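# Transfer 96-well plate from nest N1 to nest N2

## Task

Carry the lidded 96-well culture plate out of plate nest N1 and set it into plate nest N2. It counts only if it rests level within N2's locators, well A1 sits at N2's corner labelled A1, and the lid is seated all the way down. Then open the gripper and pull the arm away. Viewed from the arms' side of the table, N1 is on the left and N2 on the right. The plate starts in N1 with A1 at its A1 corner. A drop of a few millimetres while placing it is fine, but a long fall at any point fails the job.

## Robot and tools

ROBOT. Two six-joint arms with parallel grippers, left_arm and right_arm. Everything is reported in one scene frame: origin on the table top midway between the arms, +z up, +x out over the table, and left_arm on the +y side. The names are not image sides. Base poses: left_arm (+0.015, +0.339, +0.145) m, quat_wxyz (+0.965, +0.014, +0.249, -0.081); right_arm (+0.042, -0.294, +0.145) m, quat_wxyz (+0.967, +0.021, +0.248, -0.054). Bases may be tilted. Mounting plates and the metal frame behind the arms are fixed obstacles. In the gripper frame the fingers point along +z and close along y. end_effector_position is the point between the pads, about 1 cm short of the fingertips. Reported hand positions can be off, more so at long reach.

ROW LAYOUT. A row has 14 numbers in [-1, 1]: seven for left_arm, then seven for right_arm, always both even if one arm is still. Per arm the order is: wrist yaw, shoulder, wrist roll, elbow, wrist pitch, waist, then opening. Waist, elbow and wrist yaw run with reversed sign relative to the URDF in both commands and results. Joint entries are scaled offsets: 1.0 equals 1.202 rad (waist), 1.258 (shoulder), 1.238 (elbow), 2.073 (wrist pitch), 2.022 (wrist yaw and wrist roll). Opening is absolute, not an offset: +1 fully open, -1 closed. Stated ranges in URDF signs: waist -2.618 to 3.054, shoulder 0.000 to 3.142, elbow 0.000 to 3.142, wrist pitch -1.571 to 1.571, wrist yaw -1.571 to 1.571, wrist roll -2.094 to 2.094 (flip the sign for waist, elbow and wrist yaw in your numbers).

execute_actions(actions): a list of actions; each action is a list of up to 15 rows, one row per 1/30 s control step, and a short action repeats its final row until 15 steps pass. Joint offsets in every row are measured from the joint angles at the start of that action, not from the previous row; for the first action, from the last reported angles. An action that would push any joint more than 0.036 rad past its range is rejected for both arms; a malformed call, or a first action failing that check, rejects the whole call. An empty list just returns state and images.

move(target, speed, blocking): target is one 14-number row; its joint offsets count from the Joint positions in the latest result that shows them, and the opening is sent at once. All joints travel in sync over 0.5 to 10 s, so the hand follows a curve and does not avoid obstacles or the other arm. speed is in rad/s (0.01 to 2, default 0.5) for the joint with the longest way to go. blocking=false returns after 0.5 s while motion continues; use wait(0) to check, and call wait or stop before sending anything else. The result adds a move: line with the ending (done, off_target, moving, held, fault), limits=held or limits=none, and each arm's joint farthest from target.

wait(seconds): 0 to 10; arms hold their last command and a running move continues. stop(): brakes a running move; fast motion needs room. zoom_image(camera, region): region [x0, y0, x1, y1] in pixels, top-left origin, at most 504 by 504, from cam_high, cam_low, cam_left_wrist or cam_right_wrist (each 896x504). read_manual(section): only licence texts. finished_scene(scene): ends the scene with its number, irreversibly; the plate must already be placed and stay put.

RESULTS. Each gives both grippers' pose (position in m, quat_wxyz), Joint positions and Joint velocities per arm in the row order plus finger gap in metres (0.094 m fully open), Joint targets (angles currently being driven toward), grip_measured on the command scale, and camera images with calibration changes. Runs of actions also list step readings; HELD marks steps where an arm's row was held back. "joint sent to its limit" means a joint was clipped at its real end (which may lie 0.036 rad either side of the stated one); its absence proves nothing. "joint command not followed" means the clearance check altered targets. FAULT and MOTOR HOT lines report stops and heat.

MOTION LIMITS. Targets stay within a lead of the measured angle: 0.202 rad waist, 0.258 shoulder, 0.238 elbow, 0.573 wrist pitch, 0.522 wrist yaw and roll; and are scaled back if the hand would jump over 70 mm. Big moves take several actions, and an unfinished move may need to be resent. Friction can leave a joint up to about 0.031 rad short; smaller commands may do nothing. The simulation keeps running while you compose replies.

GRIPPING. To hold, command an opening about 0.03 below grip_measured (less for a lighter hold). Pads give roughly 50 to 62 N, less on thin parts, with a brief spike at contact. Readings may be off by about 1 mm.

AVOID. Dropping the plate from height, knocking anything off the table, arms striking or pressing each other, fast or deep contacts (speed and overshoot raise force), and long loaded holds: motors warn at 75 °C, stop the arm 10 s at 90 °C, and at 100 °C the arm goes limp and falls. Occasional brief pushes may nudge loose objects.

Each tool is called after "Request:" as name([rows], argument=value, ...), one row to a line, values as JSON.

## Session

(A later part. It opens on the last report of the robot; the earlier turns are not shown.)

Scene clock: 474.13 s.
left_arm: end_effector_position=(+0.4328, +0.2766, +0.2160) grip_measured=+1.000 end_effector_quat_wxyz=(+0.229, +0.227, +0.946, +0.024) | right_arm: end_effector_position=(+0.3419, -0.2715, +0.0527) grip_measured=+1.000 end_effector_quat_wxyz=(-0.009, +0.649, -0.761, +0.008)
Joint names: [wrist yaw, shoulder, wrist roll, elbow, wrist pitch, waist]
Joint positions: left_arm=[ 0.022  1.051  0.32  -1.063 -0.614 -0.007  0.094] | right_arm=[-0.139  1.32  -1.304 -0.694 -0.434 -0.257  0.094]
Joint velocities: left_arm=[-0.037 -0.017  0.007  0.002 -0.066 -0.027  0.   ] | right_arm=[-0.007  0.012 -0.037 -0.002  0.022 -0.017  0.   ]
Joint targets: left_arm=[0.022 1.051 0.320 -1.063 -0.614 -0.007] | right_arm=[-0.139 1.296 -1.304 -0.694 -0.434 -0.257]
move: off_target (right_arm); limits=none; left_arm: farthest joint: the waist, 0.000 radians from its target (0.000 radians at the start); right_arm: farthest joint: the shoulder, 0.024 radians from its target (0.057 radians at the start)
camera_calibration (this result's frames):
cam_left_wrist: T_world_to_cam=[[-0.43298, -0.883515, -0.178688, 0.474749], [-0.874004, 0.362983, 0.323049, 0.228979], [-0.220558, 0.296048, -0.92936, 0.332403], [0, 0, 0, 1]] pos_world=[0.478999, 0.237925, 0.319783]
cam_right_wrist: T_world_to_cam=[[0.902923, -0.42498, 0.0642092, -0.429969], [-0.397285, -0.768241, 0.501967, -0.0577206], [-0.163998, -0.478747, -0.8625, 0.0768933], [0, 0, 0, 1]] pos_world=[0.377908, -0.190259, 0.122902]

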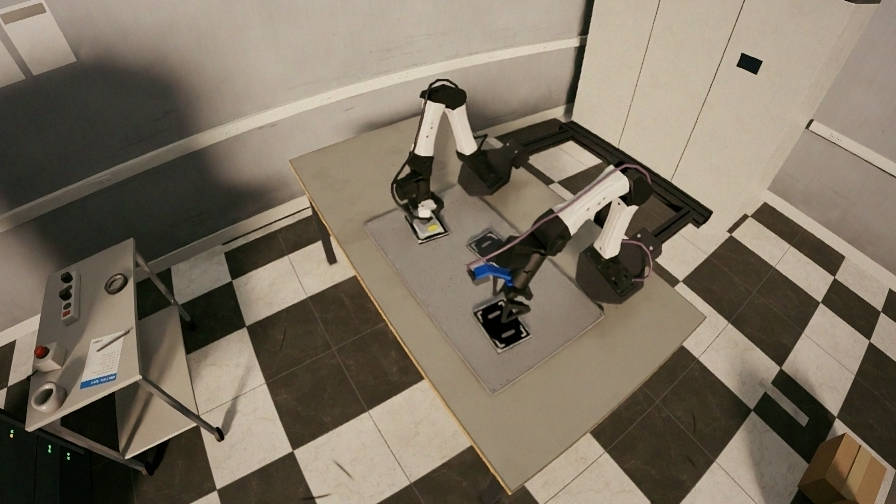

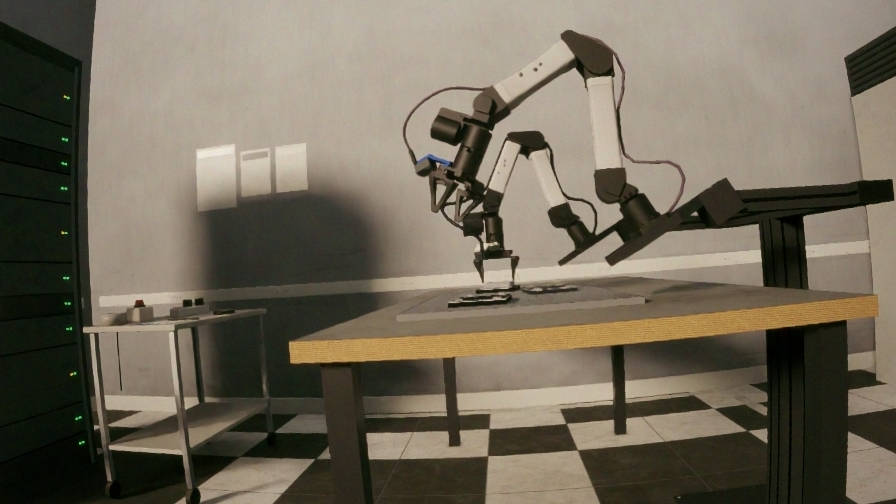

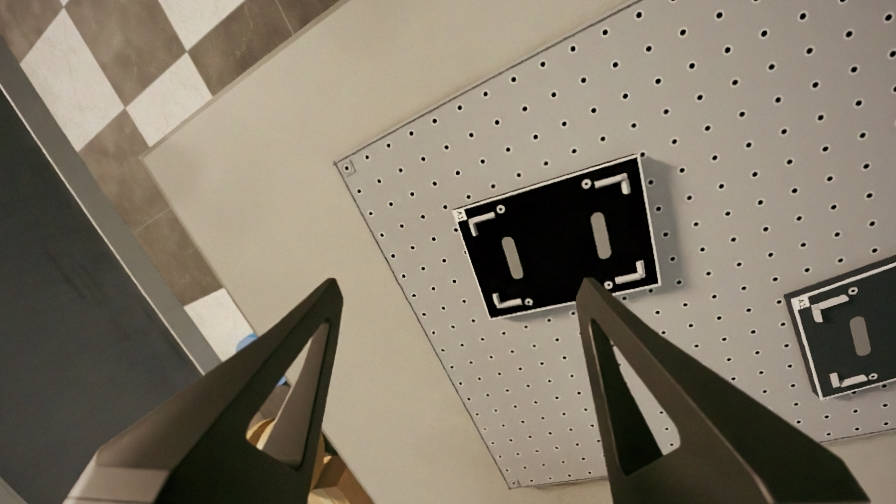

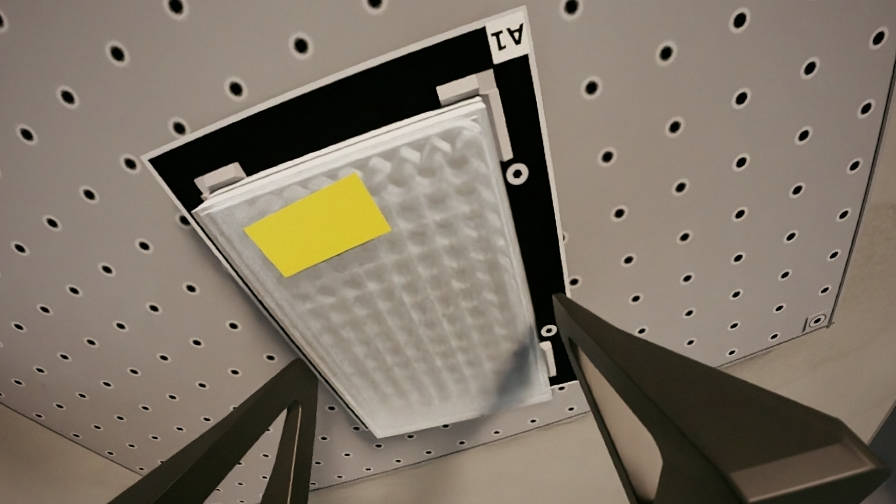

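Clear. Raise and retreat.

Request:
move(target=[0,0,0,0,0,0,1,0,-0.15,0,-0.05,0,0,1], speed=0.3)

Request:
move(target=[0,0,0,0,0,0,1,0,-0.12,0,-0.1,0,0.5,1], speed=0.7)

Request:
zoom_image(camera="cam_high", region=[370,170,500,270])

Request:
zoom_image(camera="cam_low", region=[440,260,600,320])

Scene clock: 479.73 s.
left_arm: end_effector_position=(+0.4328, +0.2766, +0.2160) grip_measured=+1.000 end_effector_quat_wxyz=(+0.229, +0.227, +0.946, +0.024) | right_arm: end_effector_position=(+0.3850, -0.2737, +0.1033) grip_measured=+1.000 end_effector_quat_wxyz=(-0.094, +0.633, -0.765, +0.066)
Joint names: [wrist yaw, shoulder, wrist roll, elbow, wrist pitch, waist]
Joint positions: left_arm=[ 0.022  1.051  0.32  -1.063 -0.614 -0.007  0.094] | right_arm=[-0.139  1.15  -1.304 -0.733 -0.435 -0.257  0.094]
Joint velocities: left_arm=[ 0.007  0.002 -0.022 -0.007  0.037 -0.002  0.   ] | right_arm=[-0.007  0.007 -0.022 -0.002 -0.022  0.007  0.   ]
Joint targets: left_arm=[0.022 1.051 0.320 -1.063 -0.614 -0.007] | right_arm=[-0.139 1.131 -1.304 -0.755 -0.434 -0.257]
move: off_target (right_arm); limits=none; left_arm: farthest joint: the waist, 0.000 radians from its target (0.000 radians at the start); right_arm: farthest joint: the elbow, 0.023 radians from its target (0.062 radians at the start)
camera_calibration (this result's frames):
cam_left_wrist: T_world_to_cam=[[-0.43298, -0.883515, -0.178688, 0.474749], [-0.874004, 0.362983, 0.323049, 0.228979], [-0.220558, 0.296048, -0.92936, 0.332403], [0, 0, 0, 1]] pos_world=[0.478999, 0.237925, 0.319783]
cam_right_wrist: T_world_to_cam=[[0.859608, -0.453437, 0.235518, -0.481927], [-0.510945, -0.765597, 0.390893, -0.0116655], [0.00306613, -0.456351, -0.889795, 0.0711992], [0, 0, 0, 1]] pos_world=[0.40809, -0.194963, 0.181415]

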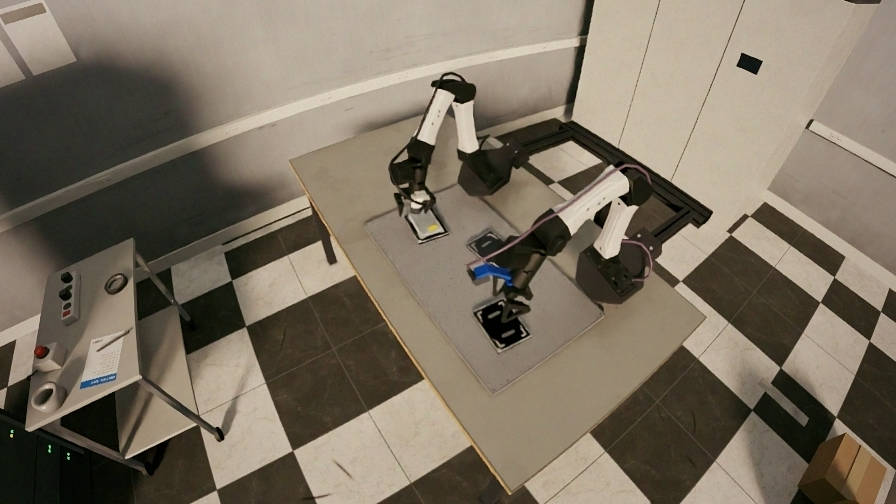

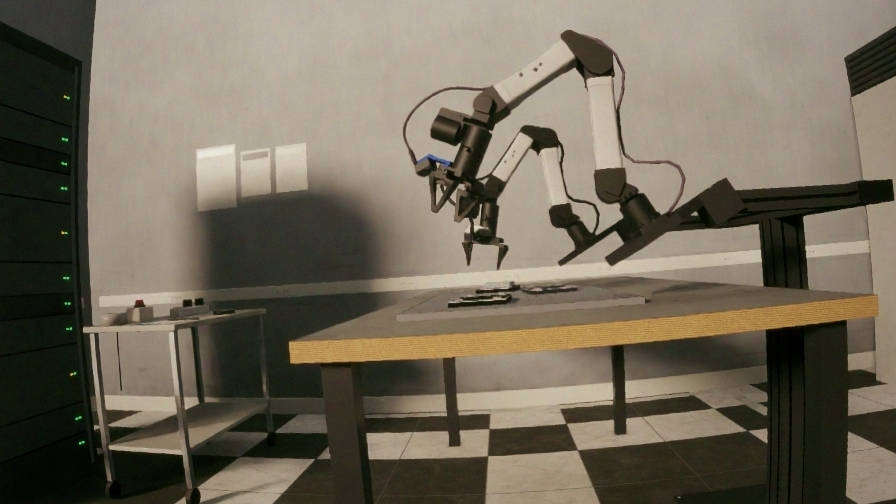

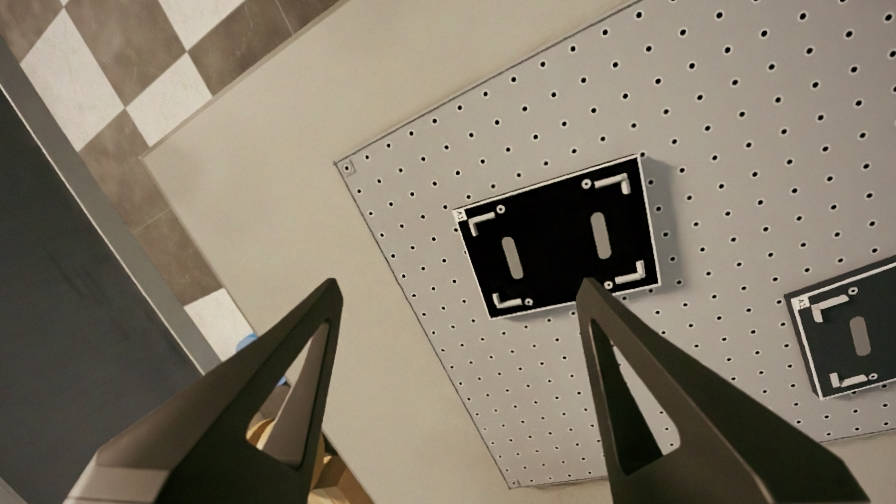

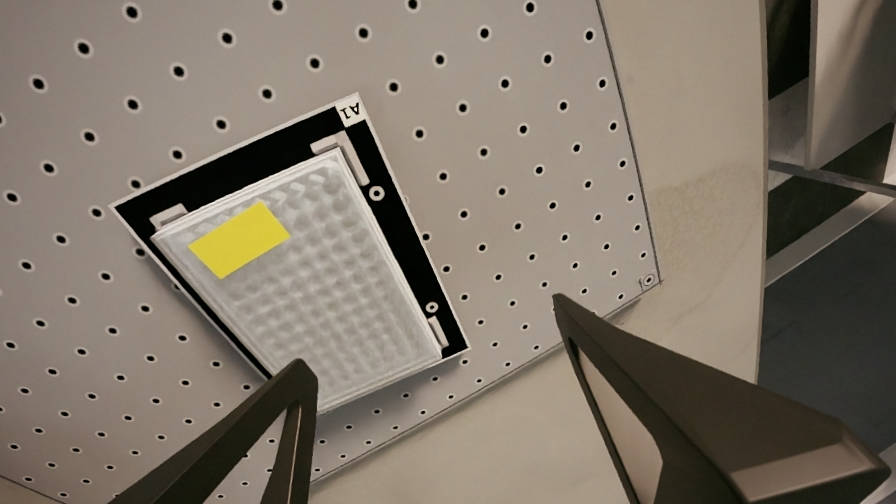

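Scene clock: 481.00 s.
left_arm: end_effector_position=(+0.4328, +0.2766, +0.2160) grip_measured=+1.000 end_effector_quat_wxyz=(+0.229, +0.227, +0.946, +0.024) | right_arm: end_effector_position=(+0.3933, -0.4675, +0.1792) grip_measured=+1.000 end_effector_quat_wxyz=(+0.047, -0.416, +0.869, -0.264)
Joint names: [wrist yaw, shoulder, wrist roll, elbow, wrist pitch, waist]
Joint positions: left_arm=[ 0.022  1.051  0.32  -1.063 -0.614 -0.007  0.094] | right_arm=[-0.136  1.019 -1.304 -0.833 -0.436  0.337  0.094]
Joint velocities: left_arm=[ 0.007 -0.002 -0.051  0.007 -0.022 -0.022  0.   ] | right_arm=[-0.037 -0.002 -0.095  0.002 -0.007 -0.012  0.   ]
Joint targets: left_arm=[0.022 1.051 0.320 -1.063 -0.614 -0.007] | right_arm=[-0.139 0.999 -1.304 -0.857 -0.435 0.344]
move: off_target (right_arm); limits=none; left_arm: farthest joint: the waist, 0.000 radians from its target (0.000 radians at the start); right_arm: farthest joint: the elbow, 0.024 radians from its target (0.124 radians at the start)
camera_calibration (this result's frames):
cam_left_wrist: T_world_to_cam=[[-0.43298, -0.883515, -0.178688, 0.474749], [-0.874004, 0.362983, 0.323049, 0.228979], [-0.220558, 0.296048, -0.92936, 0.332403], [0, 0, 0, 1]] pos_world=[0.478999, 0.237925, 0.319783]
cam_right_wrist: T_world_to_cam=[[0.47839, -0.681964, 0.553234, -0.6086], [-0.866717, -0.265358, 0.422359, 0.182648], [-0.141229, -0.68155, -0.718014, -0.0290022], [0, 0, 0, 1]] pos_world=[0.445357, -0.386343, 0.238731]

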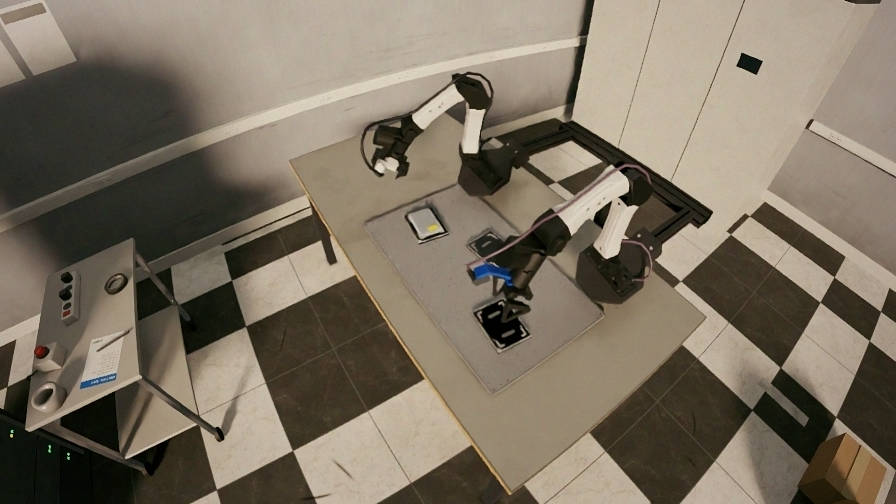

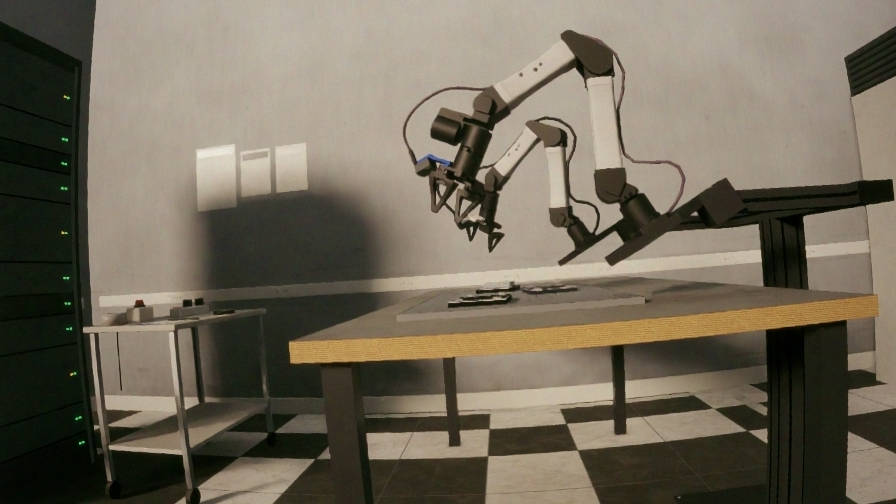

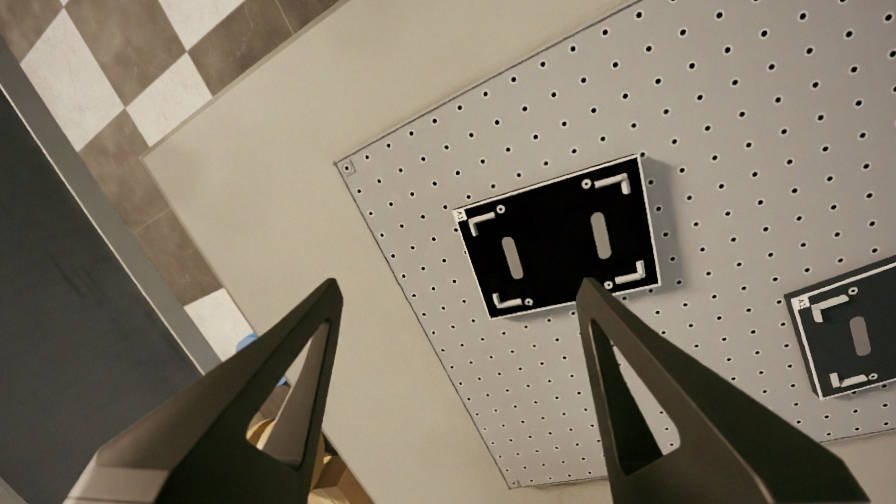

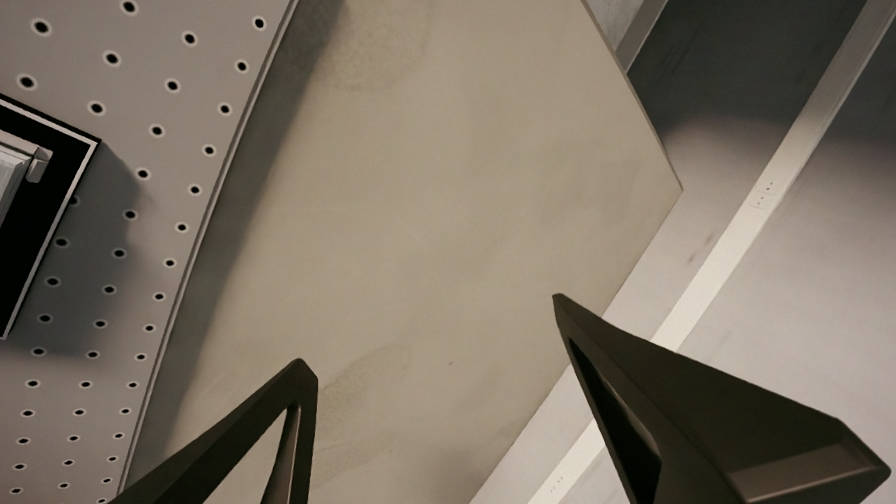

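Region (370, 170, 500, 270) of cam_high's 896x504 image, scaled by 3.877, with more detail than that image has; it fills the top 388 rows of this view, and the rest is white.

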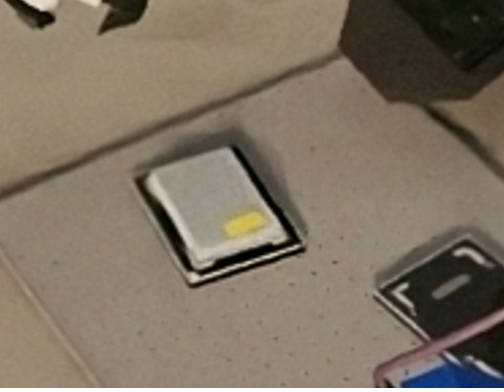

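Region (440, 260, 600, 320) of cam_low's 896x504 image, scaled by 3.150, with more detail than that image has; it fills the top 189 rows of this view, and the rest is white.

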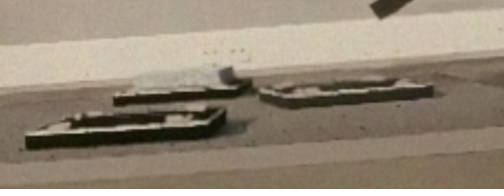

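Looks seated and flat.

Request:
finished_scene(scene=1)

The scene is finished: the task was done.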